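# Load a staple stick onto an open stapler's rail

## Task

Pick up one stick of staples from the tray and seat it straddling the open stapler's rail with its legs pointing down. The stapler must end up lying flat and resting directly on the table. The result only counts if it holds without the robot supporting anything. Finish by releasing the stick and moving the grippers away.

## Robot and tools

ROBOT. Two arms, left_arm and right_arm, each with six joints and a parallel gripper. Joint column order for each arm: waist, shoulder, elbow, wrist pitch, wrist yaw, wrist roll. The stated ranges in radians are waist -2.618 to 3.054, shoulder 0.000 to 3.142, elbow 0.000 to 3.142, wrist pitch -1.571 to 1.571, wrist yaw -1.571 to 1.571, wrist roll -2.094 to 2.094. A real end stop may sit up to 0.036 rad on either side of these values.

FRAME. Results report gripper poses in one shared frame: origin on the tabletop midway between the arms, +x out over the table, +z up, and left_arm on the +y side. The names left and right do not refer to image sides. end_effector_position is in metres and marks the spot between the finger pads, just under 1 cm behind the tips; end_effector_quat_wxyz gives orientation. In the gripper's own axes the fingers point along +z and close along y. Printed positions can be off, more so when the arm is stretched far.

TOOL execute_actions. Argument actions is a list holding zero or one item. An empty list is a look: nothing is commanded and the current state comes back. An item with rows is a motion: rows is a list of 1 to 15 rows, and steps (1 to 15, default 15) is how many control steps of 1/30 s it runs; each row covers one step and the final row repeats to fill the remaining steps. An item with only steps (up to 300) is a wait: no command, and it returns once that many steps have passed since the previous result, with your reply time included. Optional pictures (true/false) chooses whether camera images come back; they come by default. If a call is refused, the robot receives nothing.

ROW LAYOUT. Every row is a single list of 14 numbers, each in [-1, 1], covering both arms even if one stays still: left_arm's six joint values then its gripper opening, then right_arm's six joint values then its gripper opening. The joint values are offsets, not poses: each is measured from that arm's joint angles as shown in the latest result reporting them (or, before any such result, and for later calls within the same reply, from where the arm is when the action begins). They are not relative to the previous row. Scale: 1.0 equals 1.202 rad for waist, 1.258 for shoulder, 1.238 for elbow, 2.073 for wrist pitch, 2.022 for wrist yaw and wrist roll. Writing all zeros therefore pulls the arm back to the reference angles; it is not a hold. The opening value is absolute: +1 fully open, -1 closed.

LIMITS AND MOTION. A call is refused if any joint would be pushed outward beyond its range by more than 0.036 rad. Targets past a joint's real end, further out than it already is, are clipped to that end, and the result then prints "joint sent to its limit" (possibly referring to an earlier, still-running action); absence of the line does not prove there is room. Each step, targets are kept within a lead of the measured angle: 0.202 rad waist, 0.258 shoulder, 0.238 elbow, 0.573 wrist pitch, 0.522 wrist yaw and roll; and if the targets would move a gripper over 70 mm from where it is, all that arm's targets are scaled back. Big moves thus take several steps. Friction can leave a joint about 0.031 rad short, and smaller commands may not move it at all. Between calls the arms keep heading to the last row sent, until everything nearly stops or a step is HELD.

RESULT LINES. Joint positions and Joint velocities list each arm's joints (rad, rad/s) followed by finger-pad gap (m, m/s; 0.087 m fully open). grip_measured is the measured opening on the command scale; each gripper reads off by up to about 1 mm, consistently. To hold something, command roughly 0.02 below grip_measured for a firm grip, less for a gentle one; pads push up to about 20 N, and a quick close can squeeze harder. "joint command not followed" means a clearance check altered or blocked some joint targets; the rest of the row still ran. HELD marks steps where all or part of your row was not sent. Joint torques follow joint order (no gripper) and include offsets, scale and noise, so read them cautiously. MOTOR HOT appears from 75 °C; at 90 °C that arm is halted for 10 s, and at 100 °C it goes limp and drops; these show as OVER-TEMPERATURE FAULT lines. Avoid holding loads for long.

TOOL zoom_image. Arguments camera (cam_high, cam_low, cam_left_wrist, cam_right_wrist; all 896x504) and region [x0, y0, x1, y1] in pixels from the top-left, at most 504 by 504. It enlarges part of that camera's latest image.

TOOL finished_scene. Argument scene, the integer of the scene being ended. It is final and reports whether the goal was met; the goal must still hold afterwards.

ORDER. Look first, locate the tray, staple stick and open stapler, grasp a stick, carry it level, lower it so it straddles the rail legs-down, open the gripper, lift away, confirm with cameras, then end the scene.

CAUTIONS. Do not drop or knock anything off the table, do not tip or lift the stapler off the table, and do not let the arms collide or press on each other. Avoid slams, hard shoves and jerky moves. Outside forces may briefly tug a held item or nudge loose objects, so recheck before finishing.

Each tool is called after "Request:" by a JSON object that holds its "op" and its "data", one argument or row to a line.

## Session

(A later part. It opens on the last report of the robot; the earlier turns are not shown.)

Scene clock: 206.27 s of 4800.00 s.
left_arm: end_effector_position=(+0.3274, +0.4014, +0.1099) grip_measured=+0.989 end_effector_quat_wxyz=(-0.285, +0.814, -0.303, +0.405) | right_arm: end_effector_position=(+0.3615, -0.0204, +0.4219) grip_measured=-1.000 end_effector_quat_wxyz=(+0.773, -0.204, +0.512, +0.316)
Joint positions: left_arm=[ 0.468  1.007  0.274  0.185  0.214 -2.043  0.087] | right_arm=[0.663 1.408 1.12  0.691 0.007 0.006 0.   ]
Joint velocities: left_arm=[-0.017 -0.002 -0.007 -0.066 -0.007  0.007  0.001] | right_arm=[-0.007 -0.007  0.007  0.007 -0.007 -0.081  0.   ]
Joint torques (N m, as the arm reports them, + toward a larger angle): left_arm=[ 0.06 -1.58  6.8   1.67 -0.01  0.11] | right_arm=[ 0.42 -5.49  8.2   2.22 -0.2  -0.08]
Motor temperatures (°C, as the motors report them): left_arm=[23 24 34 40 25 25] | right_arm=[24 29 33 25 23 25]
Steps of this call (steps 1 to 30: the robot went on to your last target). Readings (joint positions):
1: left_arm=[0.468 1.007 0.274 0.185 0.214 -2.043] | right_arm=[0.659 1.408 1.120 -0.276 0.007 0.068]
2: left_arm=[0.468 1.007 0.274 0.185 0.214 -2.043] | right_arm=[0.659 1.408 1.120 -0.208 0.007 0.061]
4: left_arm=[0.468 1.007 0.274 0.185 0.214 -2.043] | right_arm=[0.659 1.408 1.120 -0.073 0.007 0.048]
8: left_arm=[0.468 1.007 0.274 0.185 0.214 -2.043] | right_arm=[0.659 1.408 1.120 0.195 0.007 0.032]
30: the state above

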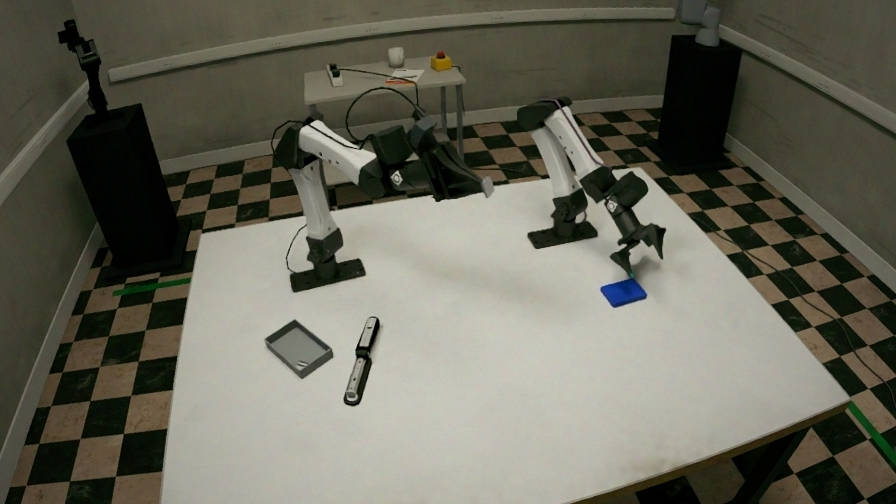

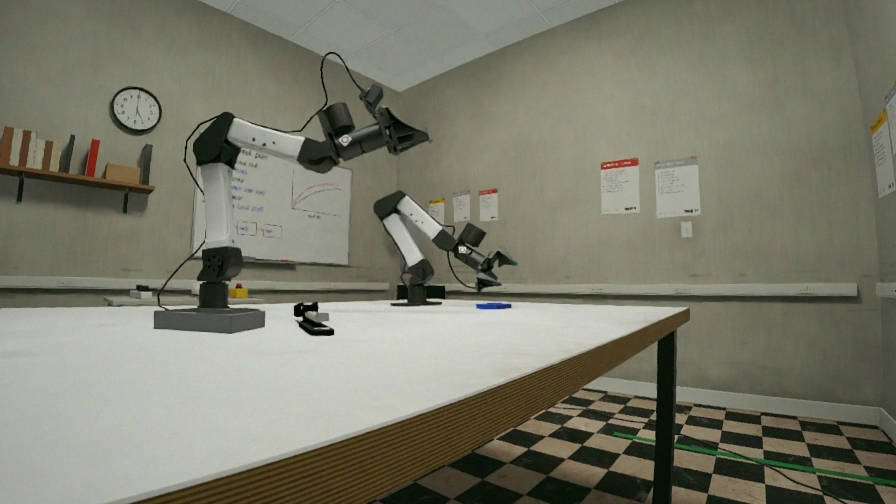

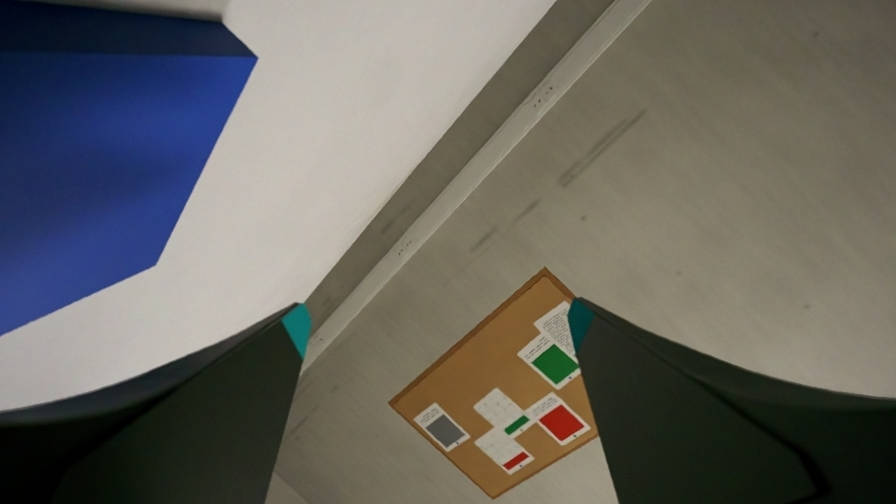

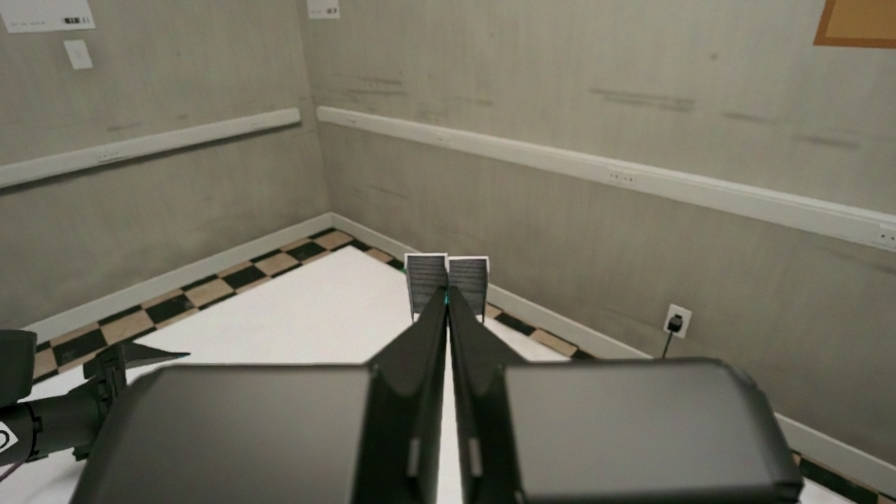

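Request:
{"op": "execute_actions", "data": {
  "actions": [
    {"rows":[[0,0,0,0,0,0,1,0,0.5,0,0.3,0,0,-1]],"steps":15}
  ],
  "pictures": false
}}

Request:
{"op": "execute_actions", "data": {
  "actions": [
    {"steps":30}
  ]
}}

Scene clock: 212.10 s of 4800.00 s.
left_arm: end_effector_position=(+0.3274, +0.4014, +0.1099) grip_measured=+0.989 end_effector_quat_wxyz=(-0.285, +0.814, -0.303, +0.405) | right_arm: end_effector_position=(+0.4433, +0.0596, +0.2004) grip_measured=-1.000 end_effector_quat_wxyz=(+0.731, -0.227, +0.570, +0.298)
Joint positions: left_arm=[ 0.468  1.007  0.274  0.185  0.214 -2.043  0.087] | right_arm=[0.663 2.074 1.116 1.208 0.007 0.006 0.   ]
Joint velocities: left_arm=[ 0.007 -0.022 -0.012 -0.081  0.022 -0.037 -0.001] | right_arm=[ 0.002 -0.085 -0.002  0.447  0.022  0.007  0.   ]
Joint torques (N m, as the arm reports them, + toward a larger angle): left_arm=[-0.07 -1.58  6.85  1.68 -0.02  0.12] | right_arm=[ -0.29 -12.68   7.07   2.52  -0.16   0.02]
Motor temperatures (°C, as the motors report them): left_arm=[23 24 34 40 25 25] | right_arm=[24 29 33 26 23 25]
Steps of this call (steps 1 to 15: the robot went on to your last target; steps 16 to 90: nothing new was sent; then 2.33 s passed at rest; steps 91 to 105: all 15 steps of this action). Readings (joint positions):
91: left_arm=[0.468 1.007 0.274 0.185 0.214 -2.043] | right_arm=[0.663 1.439 1.121 0.773 0.007 0.006]
92: left_arm=[0.468 1.007 0.274 0.185 0.214 -2.043] | right_arm=[0.663 1.498 1.133 0.910 0.007 0.006]
94: left_arm=[0.468 1.007 0.274 0.185 0.214 -2.043] | right_arm=[0.663 1.631 1.139 1.085 0.007 0.006]
98: left_arm=[0.468 1.007 0.274 0.185 0.214 -2.043] | right_arm=[0.663 1.886 1.139 1.171 0.007 0.006]
105: the state above

Scene clock: 213.10 s of 4800.00 s.
left_arm: end_effector_position=(+0.3274, +0.4014, +0.1099) grip_measured=+0.989 end_effector_quat_wxyz=(-0.285, +0.814, -0.303, +0.405) | right_arm: end_effector_position=(+0.4403, +0.0566, +0.2291) grip_measured=-1.000 end_effector_quat_wxyz=(+0.757, -0.213, +0.534, +0.309)
Joint positions: left_arm=[ 0.468  1.007  0.274  0.185  0.214 -2.043  0.087] | right_arm=[0.663 2.058 1.116 1.288 0.007 0.006 0.   ]
Joint velocities: left_arm=[-0.002 -0.007  0.012 -0.051 -0.051  0.007 -0.   ] | right_arm=[ 0.012  0.002 -0.007  0.007  0.037 -0.007  0.   ]
Joint torques (N m, as the arm reports them, + toward a larger angle): left_arm=[-0.03 -1.68  6.82  1.65  0.    0.11] | right_arm=[ -0.3  -11.52   7.1    2.29  -0.16   0.02]
Motor temperatures (°C, as the motors report them): left_arm=[23 24 34 40 25 25] | right_arm=[24 29 33 27 23 25]
Steps of this call (steps 1 to 30: the robot went on to your last target). Readings (joint positions):
1: left_arm=[0.468 1.007 0.274 0.185 0.214 -2.043] | right_arm=[0.663 2.070 1.116 1.224 0.007 0.006]
2: left_arm=[0.468 1.007 0.274 0.185 0.214 -2.043] | right_arm=[0.663 2.066 1.116 1.238 0.007 0.006]
4: left_arm=[0.468 1.007 0.274 0.185 0.214 -2.043] | right_arm=[0.663 2.061 1.116 1.260 0.007 0.006]
8: left_arm=[0.468 1.007 0.274 0.185 0.214 -2.043] | right_arm=[0.663 2.058 1.116 1.281 0.007 0.006]
30: the state above
All arms were judged still, so your last target was given up. Only a new action makes them travel on or press farther. Fingers that are still opening or closing keep moving.

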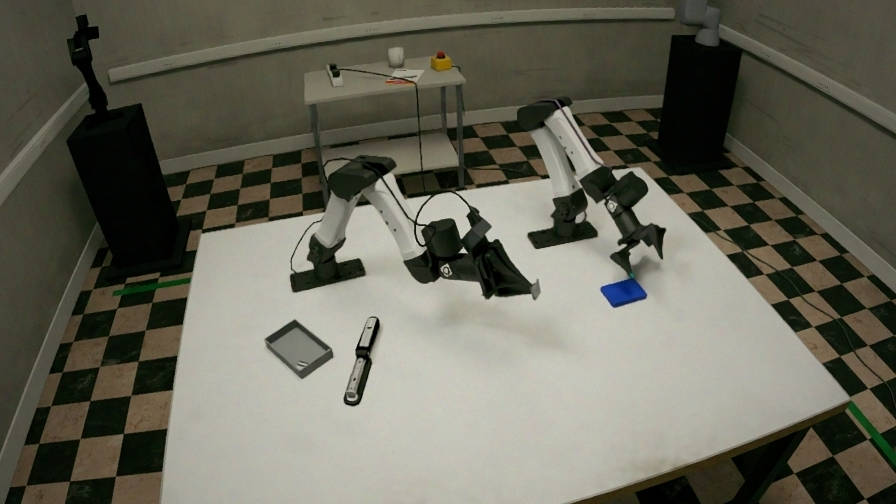

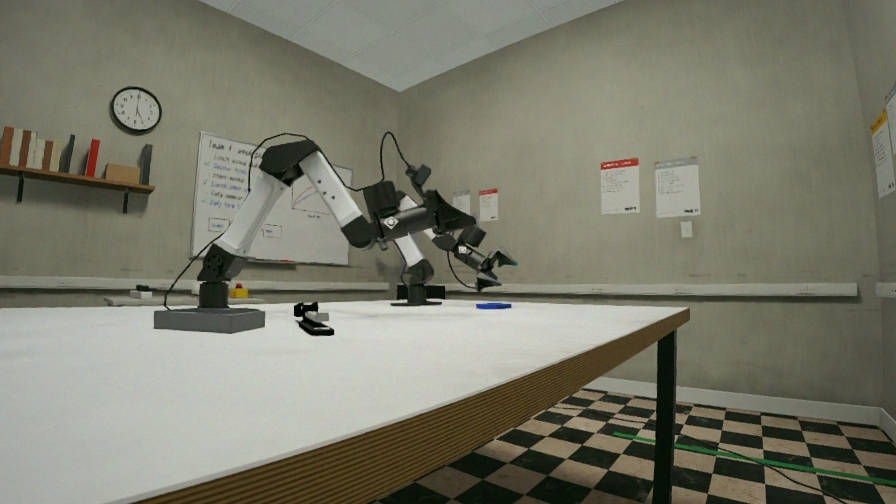

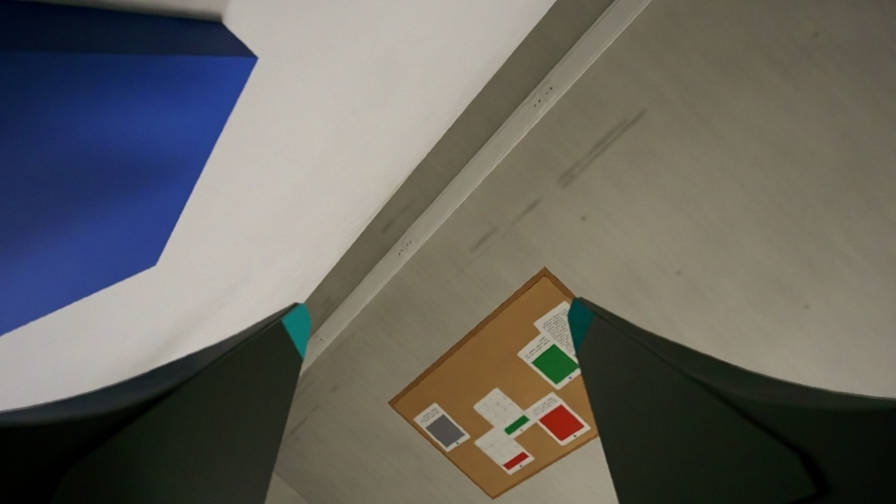

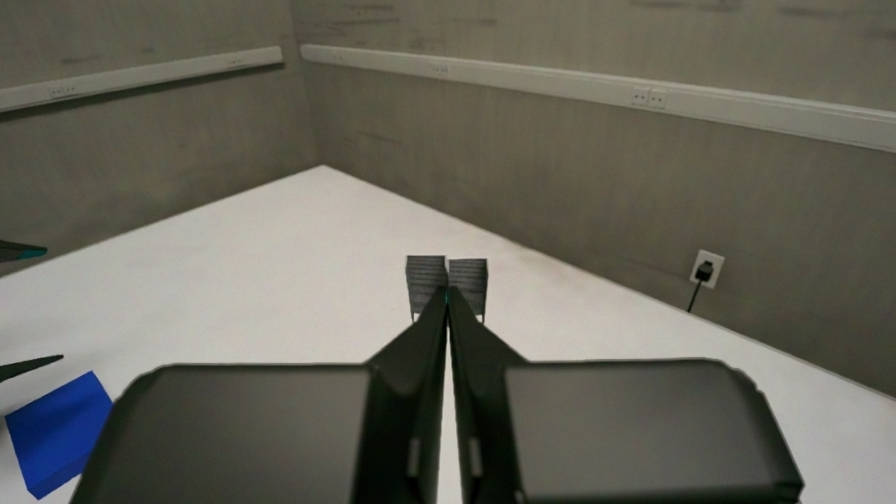

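Request:
{"op": "execute_actions", "data": {
  "actions": [
    {"rows":[[0,0,0,0,0,0,1,0,0.33,0,0.125,0,0,-1]],"steps":15}
  ],
  "pictures": false
}}

Request:
{"op": "execute_actions", "data": {
  "actions": [
    {"steps":25}
  ]
}}

Scene clock: 219.23 s of 4800.00 s.
left_arm: end_effector_position=(+0.3274, +0.4014, +0.1099) grip_measured=+0.989 end_effector_quat_wxyz=(-0.285, +0.814, -0.303, +0.405) | right_arm: end_effector_position=(+0.4439, +0.0610, +0.0357) grip_measured=-1.000 end_effector_quat_wxyz=(+0.697, -0.246, +0.610, +0.285)
Joint positions: left_arm=[ 0.468  1.007  0.274  0.185  0.214 -2.043  0.087] | right_arm=[0.664 2.498 1.123 1.509 0.005 0.005 0.   ]
Joint velocities: left_arm=[ 0.022 -0.002 -0.017  0.022  0.051  0.007 -0.   ] | right_arm=[-0.017  0.007 -0.007  0.183  0.022 -0.066  0.   ]
Joint torques (N m, as the arm reports them, + toward a larger angle): left_arm=[-0.07 -1.51  6.86  1.69  0.01  0.06] | right_arm=[ -0.32 -12.9    4.07   2.42  -0.13   0.03]
Motor temperatures (°C, as the motors report them): left_arm=[23 24 34 40 25 25] | right_arm=[24 31 33 28 23 25]
Steps of this call (steps 1 to 90: nothing new was sent; then 2.63 s passed at rest; steps 91 to 105: all 15 steps of this action). Readings (joint positions):
91: left_arm=[0.468 1.007 0.274 0.185 0.214 -2.043] | right_arm=[0.663 2.082 1.119 1.327 0.007 0.006]
92: left_arm=[0.468 1.007 0.274 0.185 0.214 -2.043] | right_arm=[0.663 2.122 1.127 1.389 0.007 0.006]
94: left_arm=[0.468 1.007 0.274 0.185 0.214 -2.043] | right_arm=[0.663 2.217 1.127 1.440 0.007 0.006]
98: left_arm=[0.468 1.007 0.274 0.185 0.214 -2.043] | right_arm=[0.663 2.425 1.127 1.473 0.007 0.006]
105: the state above

Scene clock: 220.07 s of 4800.00 s.
left_arm: end_effector_position=(+0.3274, +0.4014, +0.1099) grip_measured=+0.989 end_effector_quat_wxyz=(-0.285, +0.814, -0.303, +0.405) | right_arm: end_effector_position=(+0.4439, +0.0610, +0.0389) grip_measured=-1.000 end_effector_quat_wxyz=(+0.701, -0.244, +0.606, +0.286)
Joint positions: left_arm=[ 0.468  1.007  0.274  0.185  0.214 -2.043  0.087] | right_arm=[0.664 2.498 1.123 1.522 0.005 0.005 0.   ]
Joint velocities: left_arm=[-0.002 -0.002  0.007 -0.037  0.022  0.007  0.   ] | right_arm=[-0.012  0.007 -0.012 -0.037 -0.007  0.022  0.   ]
Joint torques (N m, as the arm reports them, + toward a larger angle): left_arm=[-0.03 -1.67  6.9   1.66  0.    0.11] | right_arm=[ -0.36 -12.91   4.08   2.49  -0.14   0.03]
Motor temperatures (°C, as the motors report them): left_arm=[23 24 34 40 25 25] | right_arm=[24 32 33 28 23 25]
Steps of this call (steps 1 to 25: the robot went on to your last target). Readings (joint positions):
1: left_arm=[0.468 1.007 0.274 0.185 0.214 -2.043] | right_arm=[0.664 2.498 1.123 1.512 0.005 0.005]
2: left_arm=[0.468 1.007 0.274 0.185 0.214 -2.043] | right_arm=[0.664 2.498 1.123 1.514 0.005 0.005]
4: left_arm=[0.468 1.007 0.274 0.185 0.214 -2.043] | right_arm=[0.664 2.498 1.123 1.517 0.005 0.005]
8: left_arm=[0.468 1.007 0.274 0.185 0.214 -2.043] | right_arm=[0.664 2.498 1.123 1.520 0.005 0.005]
25: the state above

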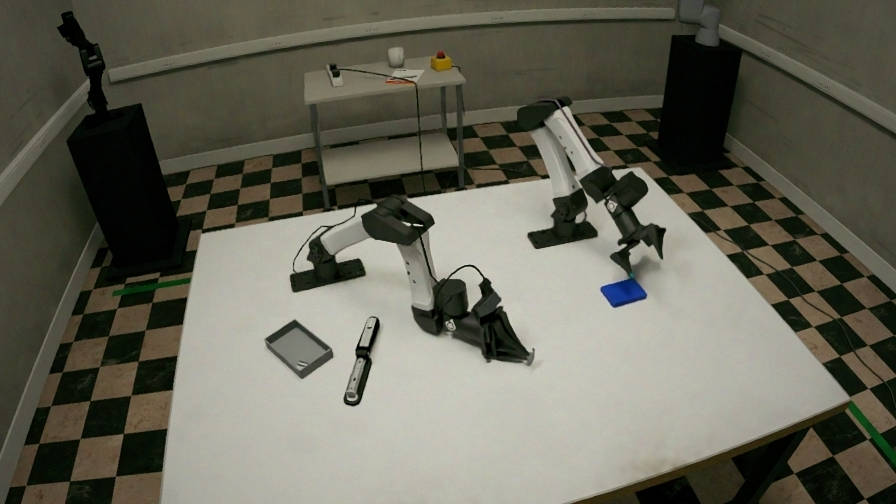

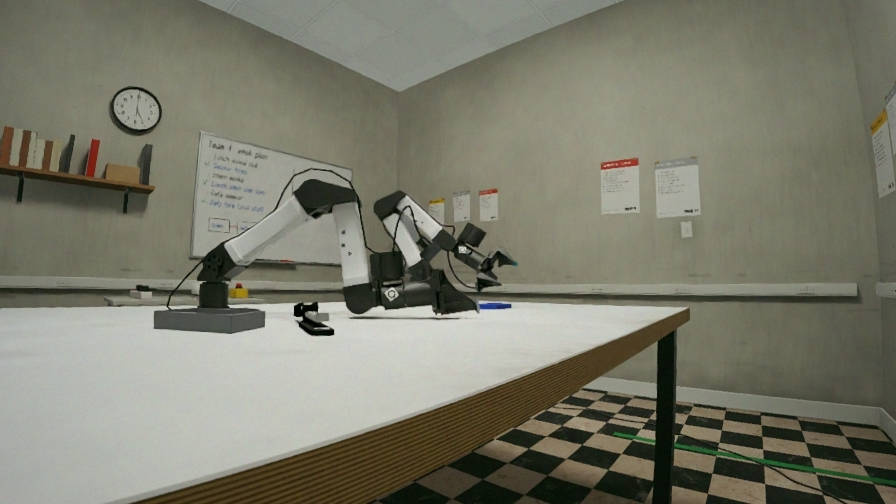

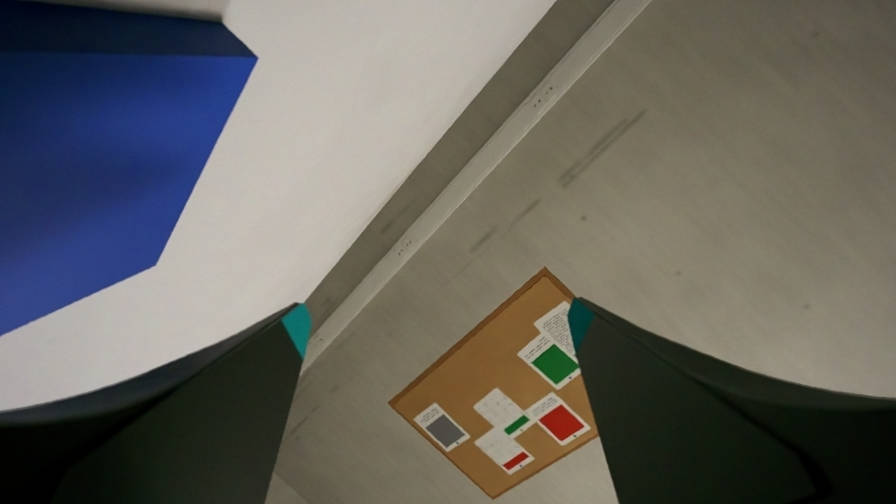

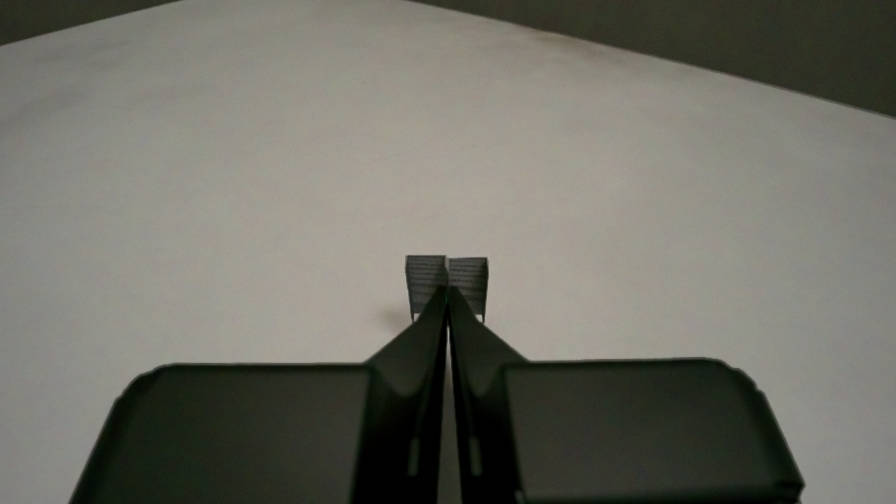

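Request:
{"op": "execute_actions", "data": {
  "actions": [
    {"rows":[[0,0,0,0,0,0,1,0,0,0,0,0,0,-0.88]],"steps":10}
  ],
  "pictures": false
}}

Request:
{"op": "execute_actions", "data": {
  "actions": [
    {"rows":[[0,0,0,0,0,0,1,0,-0.1,-0.2,0,0,0,-0.88]],"steps":15}
  ]
}}

Scene clock: 225.90 s of 4800.00 s.
left_arm: end_effector_position=(+0.3274, +0.4014, +0.1099) grip_measured=+0.989 end_effector_quat_wxyz=(-0.285, +0.814, -0.303, +0.405) | right_arm: end_effector_position=(+0.4439, +0.0610, +0.0389) grip_measured=-0.880 end_effector_quat_wxyz=(+0.701, -0.244, +0.606, +0.286)
Joint positions: left_arm=[ 0.468  1.007  0.274  0.185  0.214 -2.043  0.087] | right_arm=[0.664 2.498 1.123 1.522 0.005 0.005 0.005]
Joint velocities: left_arm=[-0.017  0.002  0.017 -0.007 -0.095 -0.007 -0.001] | right_arm=[-0.007 -0.002 -0.002  0.022  0.007  0.022 -0.   ]
Joint torques (N m, as the arm reports them, + toward a larger angle): left_arm=[ 0.02 -1.67  6.78  1.66 -0.03  0.1 ] | right_arm=[ -0.28 -11.04   4.69   2.2   -0.16   0.01]
Motor temperatures (°C, as the motors report them): left_arm=[23 24 34 41 25 25] | right_arm=[24 34 33 29 23 25]
Steps of this call (steps 1 to 15: the robot went on to your last target; steps 16 to 90: nothing new was sent; then 2.50 s passed at rest; steps 91 to 100: all 10 steps of this action). Readings (joint positions):
91: left_arm=[0.468 1.007 0.274 0.185 0.214 -2.043] | right_arm=[0.664 2.498 1.123 1.522 0.005 0.005]
92: left_arm=[0.468 1.007 0.274 0.185 0.214 -2.043] | right_arm=[0.664 2.498 1.123 1.522 0.005 0.005]
94: left_arm=[0.468 1.007 0.274 0.185 0.214 -2.043] | right_arm=[0.664 2.498 1.123 1.522 0.005 0.005]
98: left_arm=[0.468 1.007 0.274 0.185 0.214 -2.043] | right_arm=[0.664 2.498 1.123 1.522 0.005 0.005]
100: the state above

Scene clock: 226.40 s of 4800.00 s.
left_arm: end_effector_position=(+0.3274, +0.4014, +0.1099) grip_measured=+0.989 end_effector_quat_wxyz=(-0.285, +0.814, -0.303, +0.405) | right_arm: end_effector_position=(+0.4099, +0.0278, +0.0193) grip_measured=-0.880 end_effector_quat_wxyz=(+0.664, -0.261, +0.646, +0.271)
Joint positions: left_arm=[ 0.468  1.007  0.274  0.185  0.214 -2.043  0.087] | right_arm=[0.664 2.393 0.901 1.522 0.004 0.003 0.005]
Joint velocities: left_arm=[-0.007 -0.027 -0.007 -0.051 -0.081  0.037 -0.   ] | right_arm=[ 0.012  0.007 -0.002 -0.125  0.037  0.022  0.   ]
Joint torques (N m, as the arm reports them, + toward a larger angle): left_arm=[-0.1  -1.66  6.91  1.65 -0.01  0.09] | right_arm=[ -0.29 -11.66   1.82   2.27  -0.16   0.03]
Motor temperatures (°C, as the motors report them): left_arm=[23 24 34 41 25 25] | right_arm=[24 34 33 29 23 25]
Steps of this call (steps 1 to 15: all 15 steps of this action). Readings (joint positions):
1: left_arm=[0.468 1.007 0.274 0.185 0.214 -2.043] | right_arm=[0.664 2.480 1.089 1.515 0.005 0.005]
2: left_arm=[0.468 1.007 0.274 0.185 0.214 -2.043] | right_arm=[0.664 2.444 1.014 1.514 0.005 0.005]
4: left_arm=[0.468 1.007 0.274 0.185 0.214 -2.043] | right_arm=[0.664 2.403 0.920 1.519 0.004 0.003]
8: left_arm=[0.468 1.007 0.274 0.185 0.214 -2.043] | right_arm=[0.664 2.393 0.901 1.522 0.004 0.003]
15: the state above

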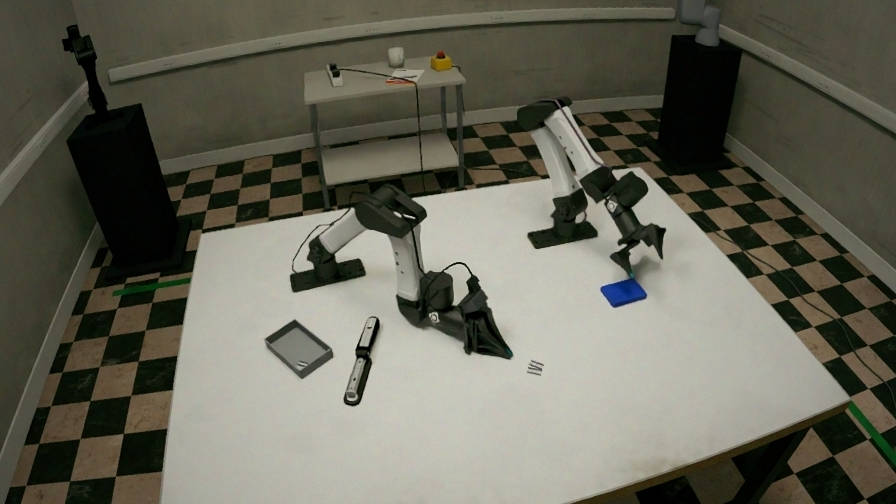

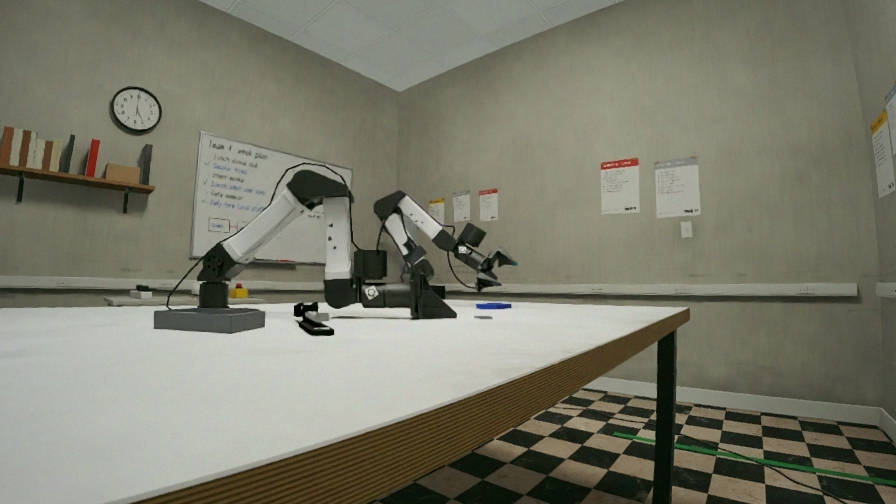

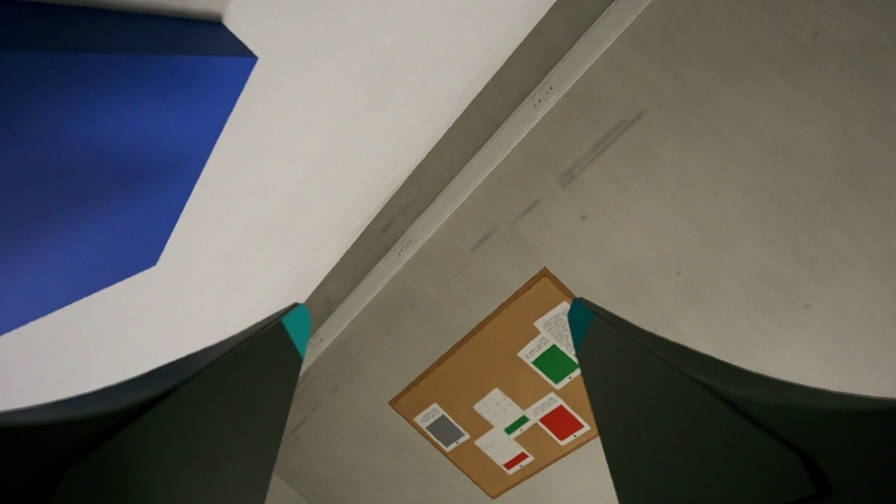

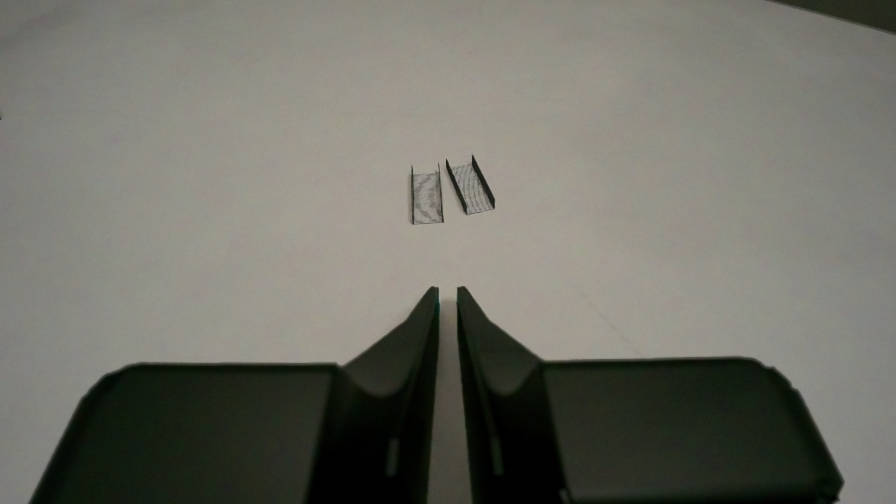

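Request:
{"op": "execute_actions", "data": {
  "actions": [
    {"rows":[[0,0,0,0,0,0,1,0,0,0,0,0.025,0,-0.55]],"steps":10}
  ]
}}

Scene clock: 237.83 s of 4800.00 s.
left_arm: end_effector_position=(+0.3274, +0.4014, +0.1099) grip_measured=+0.989 end_effector_quat_wxyz=(-0.285, +0.814, -0.303, +0.405) | right_arm: end_effector_position=(+0.4141, +0.0233, +0.0193) grip_measured=-0.550 end_effector_quat_wxyz=(+0.669, -0.249, +0.651, +0.260)
Joint positions: left_arm=[ 0.468  1.007  0.274  0.185  0.214 -2.043  0.087] | right_arm=[0.664 2.393 0.901 1.522 0.039 0.003 0.02 ]
Joint velocities: left_arm=[-0.012  0.012  0.012  0.007  0.022 -0.022 -0.001] | right_arm=[-0.017  0.012  0.002  0.037 -0.007  0.066  0.   ]
Joint torques (N m, as the arm reports them, + toward a larger angle): left_arm=[-0.07 -1.59  6.9   1.65  0.    0.11] | right_arm=[-0.26 -9.96  4.05  2.28 -0.06  0.01]
Motor temperatures (°C, as the motors report them): left_arm=[23 24 34 41 25 25] | right_arm=[24 37 32 30 23 25]
Steps of this call (steps 1 to 15: the robot went on to your last target; steps 16 to 90: nothing new was sent; then 8.10 s passed at rest; steps 91 to 100: all 10 steps of this action). Readings (joint positions):
91: left_arm=[0.468 1.007 0.274 0.185 0.214 -2.043] | right_arm=[0.664 2.393 0.901 1.522 0.010 0.003]
92: left_arm=[0.468 1.007 0.274 0.185 0.214 -2.043] | right_arm=[0.664 2.393 0.901 1.522 0.016 0.003]
94: left_arm=[0.468 1.007 0.274 0.185 0.214 -2.043] | right_arm=[0.664 2.393 0.901 1.522 0.026 0.003]
98: left_arm=[0.468 1.007 0.274 0.185 0.214 -2.043] | right_arm=[0.664 2.393 0.901 1.522 0.036 0.003]
100: the state above

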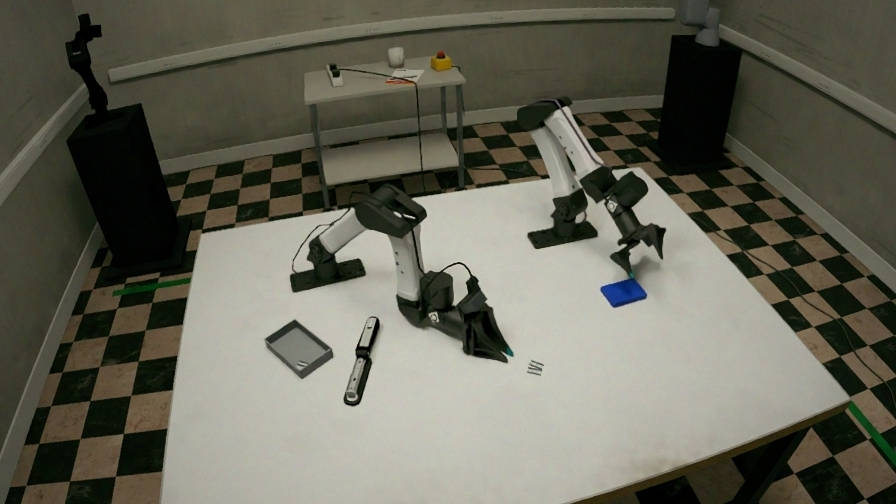

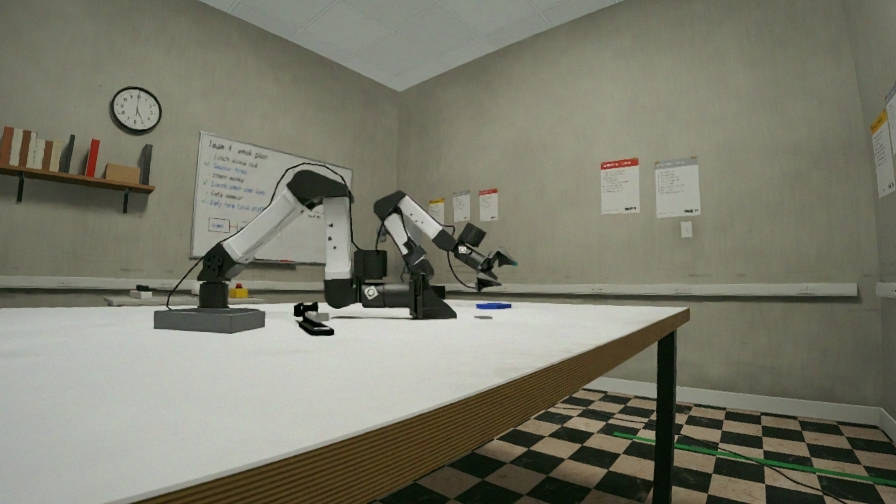

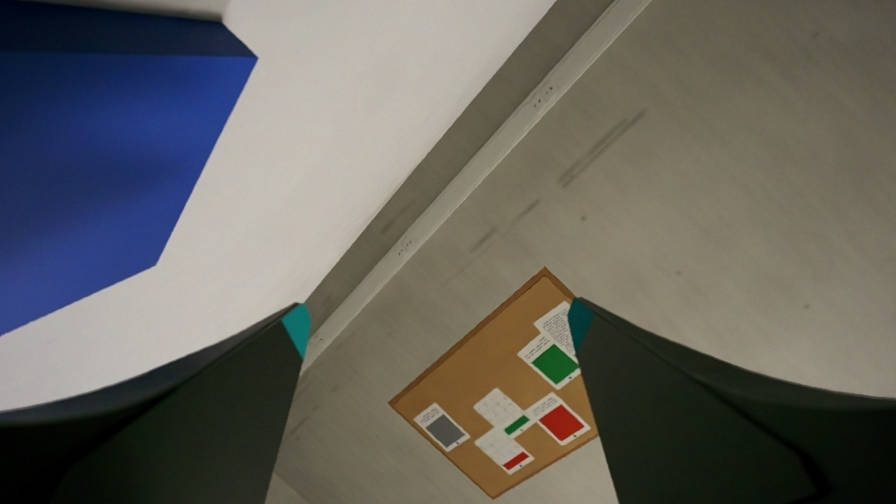

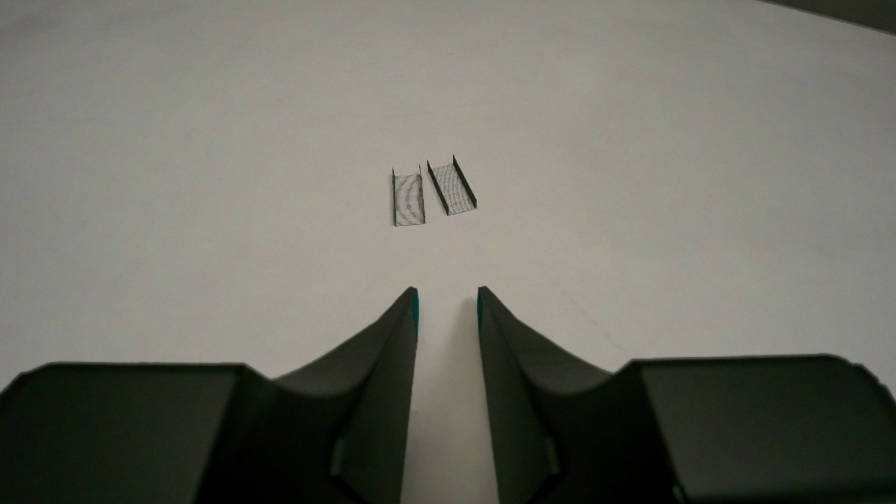

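Request:
{"op": "execute_actions", "data": {
  "actions": [
    {"rows":[[0,0,0,0,0,0,1,0,0,0,0,-0.046,0,-0.55]],"steps":10}
  ],
  "pictures": false
}}

Request:
{"op": "execute_actions", "data": {
  "actions": [
    {"rows":[[0,0,0,0,0,0,1,0,0.03,0.07,-0.025,0,0,-0.55],[0,0,0,0,0,0,1,0,0.03,0.07,-0.025,0,0,-0.55],[0,0,0,0,0,0,1,0,0.03,0.07,-0.025,0,0,-0.55],[0,0,0,0,0,0,1,0,0.06,0.14,-0.05,0,0,-0.55],[0,0,0,0,0,0,1,0,0.06,0.14,-0.05,0,0,-0.55],[0,0,0,0,0,0,1,0,0.06,0.14,-0.05,0,0,-0.55],[0,0,0,0,0,0,1,0,0.09,0.21,-0.075,0,0,-0.55]],"steps":15}
  ]
}}

Scene clock: 249.40 s of 4800.00 s.
left_arm: end_effector_position=(+0.3274, +0.4014, +0.1099) grip_measured=+0.989 end_effector_quat_wxyz=(-0.285, +0.814, -0.303, +0.405) | right_arm: end_effector_position=(+0.4053, +0.0324, +0.0193) grip_measured=-0.550 end_effector_quat_wxyz=(+0.659, -0.273, +0.641, +0.283)
Joint positions: left_arm=[ 0.468  1.007  0.274  0.185  0.214 -2.043  0.087] | right_arm=[ 0.664  2.393  0.901  1.522 -0.033  0.003  0.02 ]
Joint velocities: left_arm=[ 0.002  0.007  0.007 -0.022  0.051  0.051 -0.001] | right_arm=[ 0.007  0.017  0.002 -0.022 -0.007  0.037  0.   ]
Joint torques (N m, as the arm reports them, + toward a larger angle): left_arm=[-0.11 -1.61  6.84  1.67 -0.03  0.08] | right_arm=[-0.33 -9.94  4.05  2.27 -0.28  0.02]
Motor temperatures (°C, as the motors report them): left_arm=[23 25 34 41 25 25] | right_arm=[24 37 31 31 23 25]
Steps of this call (steps 1 to 15: the robot went on to your last target; steps 16 to 90: nothing new was sent; then 8.23 s passed at rest; steps 91 to 100: all 10 steps of this action). Readings (joint positions):
91: left_arm=[0.468 1.007 0.274 0.185 0.214 -2.043] | right_arm=[0.664 2.393 0.901 1.522 0.031 0.003]
92: left_arm=[0.468 1.007 0.274 0.185 0.214 -2.043] | right_arm=[0.664 2.393 0.901 1.522 0.017 0.003]
94: left_arm=[0.468 1.007 0.274 0.185 0.214 -2.043] | right_arm=[0.664 2.393 0.901 1.522 -0.005 0.003]
98: left_arm=[0.468 1.007 0.274 0.185 0.214 -2.043] | right_arm=[0.664 2.393 0.901 1.522 -0.027 0.003]
100: the state above

Scene clock: 249.90 s of 4800.00 s.
left_arm: end_effector_position=(+0.3274, +0.4014, +0.1099) grip_measured=+0.989 end_effector_quat_wxyz=(-0.285, +0.814, -0.303, +0.405) | right_arm: end_effector_position=(+0.4409, +0.0674, +0.0226) grip_measured=-0.550 end_effector_quat_wxyz=(+0.670, -0.269, +0.630, +0.287)
Joint positions: left_arm=[ 0.468  1.007  0.274  0.185  0.214 -2.043  0.087] | right_arm=[ 0.664  2.486  1.136  1.411 -0.033  0.003  0.02 ]
Joint velocities: left_arm=[-0.012 -0.022 -0.012  0.066  0.081  0.051  0.   ] | right_arm=[ 0.002 -0.007  0.002 -0.007 -0.037 -0.037  0.001]
Joint torques (N m, as the arm reports them, + toward a larger angle): left_arm=[ 0.01 -1.64  6.84  1.66  0.01  0.12] | right_arm=[-0.28 -9.49  7.09  1.76 -0.15  0.02]
Motor temperatures (°C, as the motors report them): left_arm=[23 25 34 41 25 25] | right_arm=[24 37 32 31 23 25]
Steps of this call (steps 1 to 15: all 15 steps of this action). Readings (joint positions):
1: left_arm=[0.468 1.007 0.274 0.185 0.214 -2.043] | right_arm=[0.664 2.397 0.909 1.520 -0.033 0.003]
2: left_arm=[0.468 1.007 0.274 0.185 0.214 -2.043] | right_arm=[0.664 2.404 0.929 1.512 -0.033 0.003]
4: left_arm=[0.468 1.007 0.274 0.185 0.214 -2.043] | right_arm=[0.664 2.420 0.968 1.496 -0.033 0.003]
8: left_arm=[0.468 1.007 0.274 0.185 0.214 -2.043] | right_arm=[0.664 2.471 1.091 1.445 -0.033 0.003]
15: the state above

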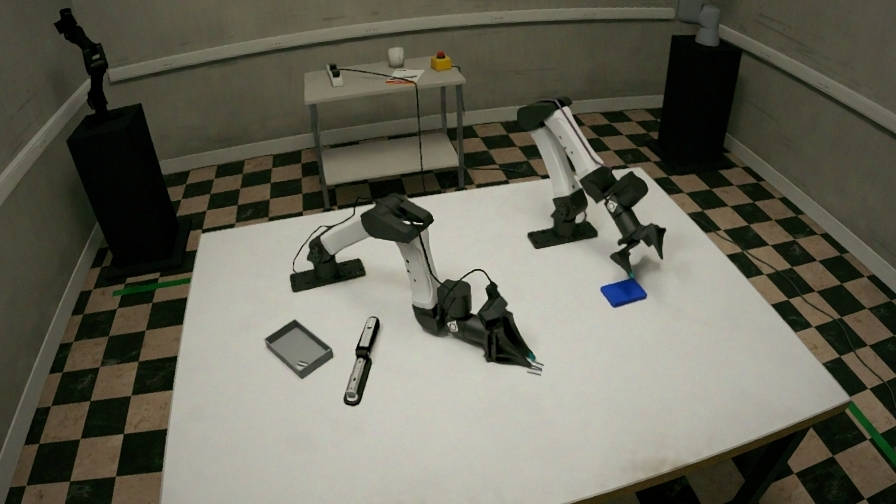

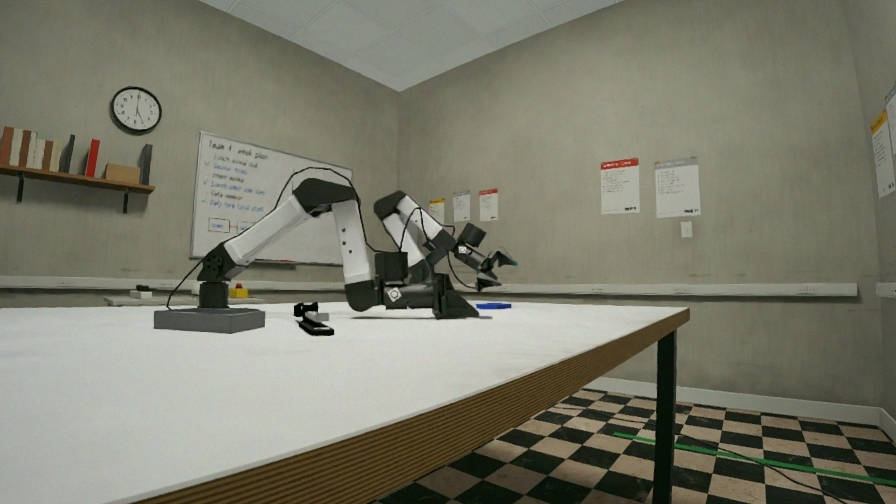

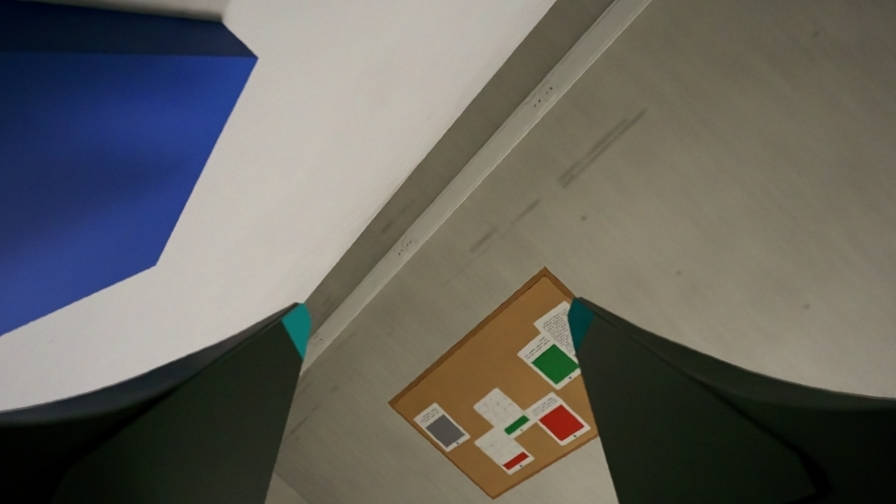

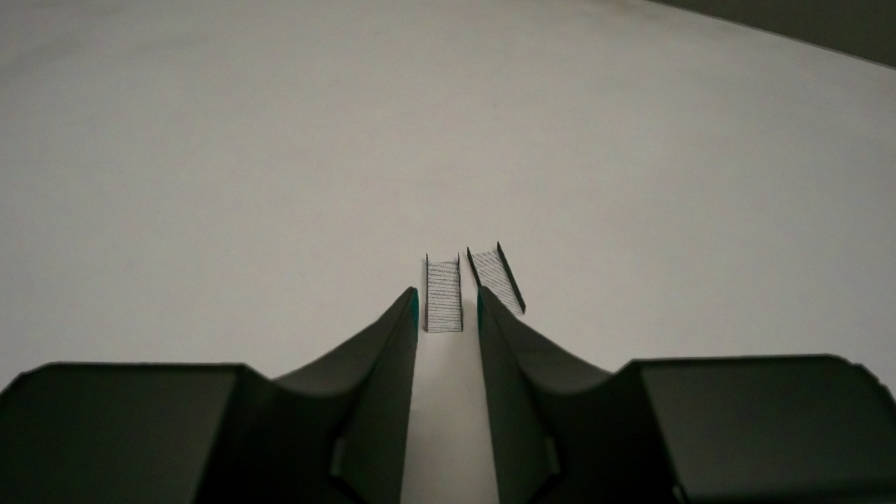

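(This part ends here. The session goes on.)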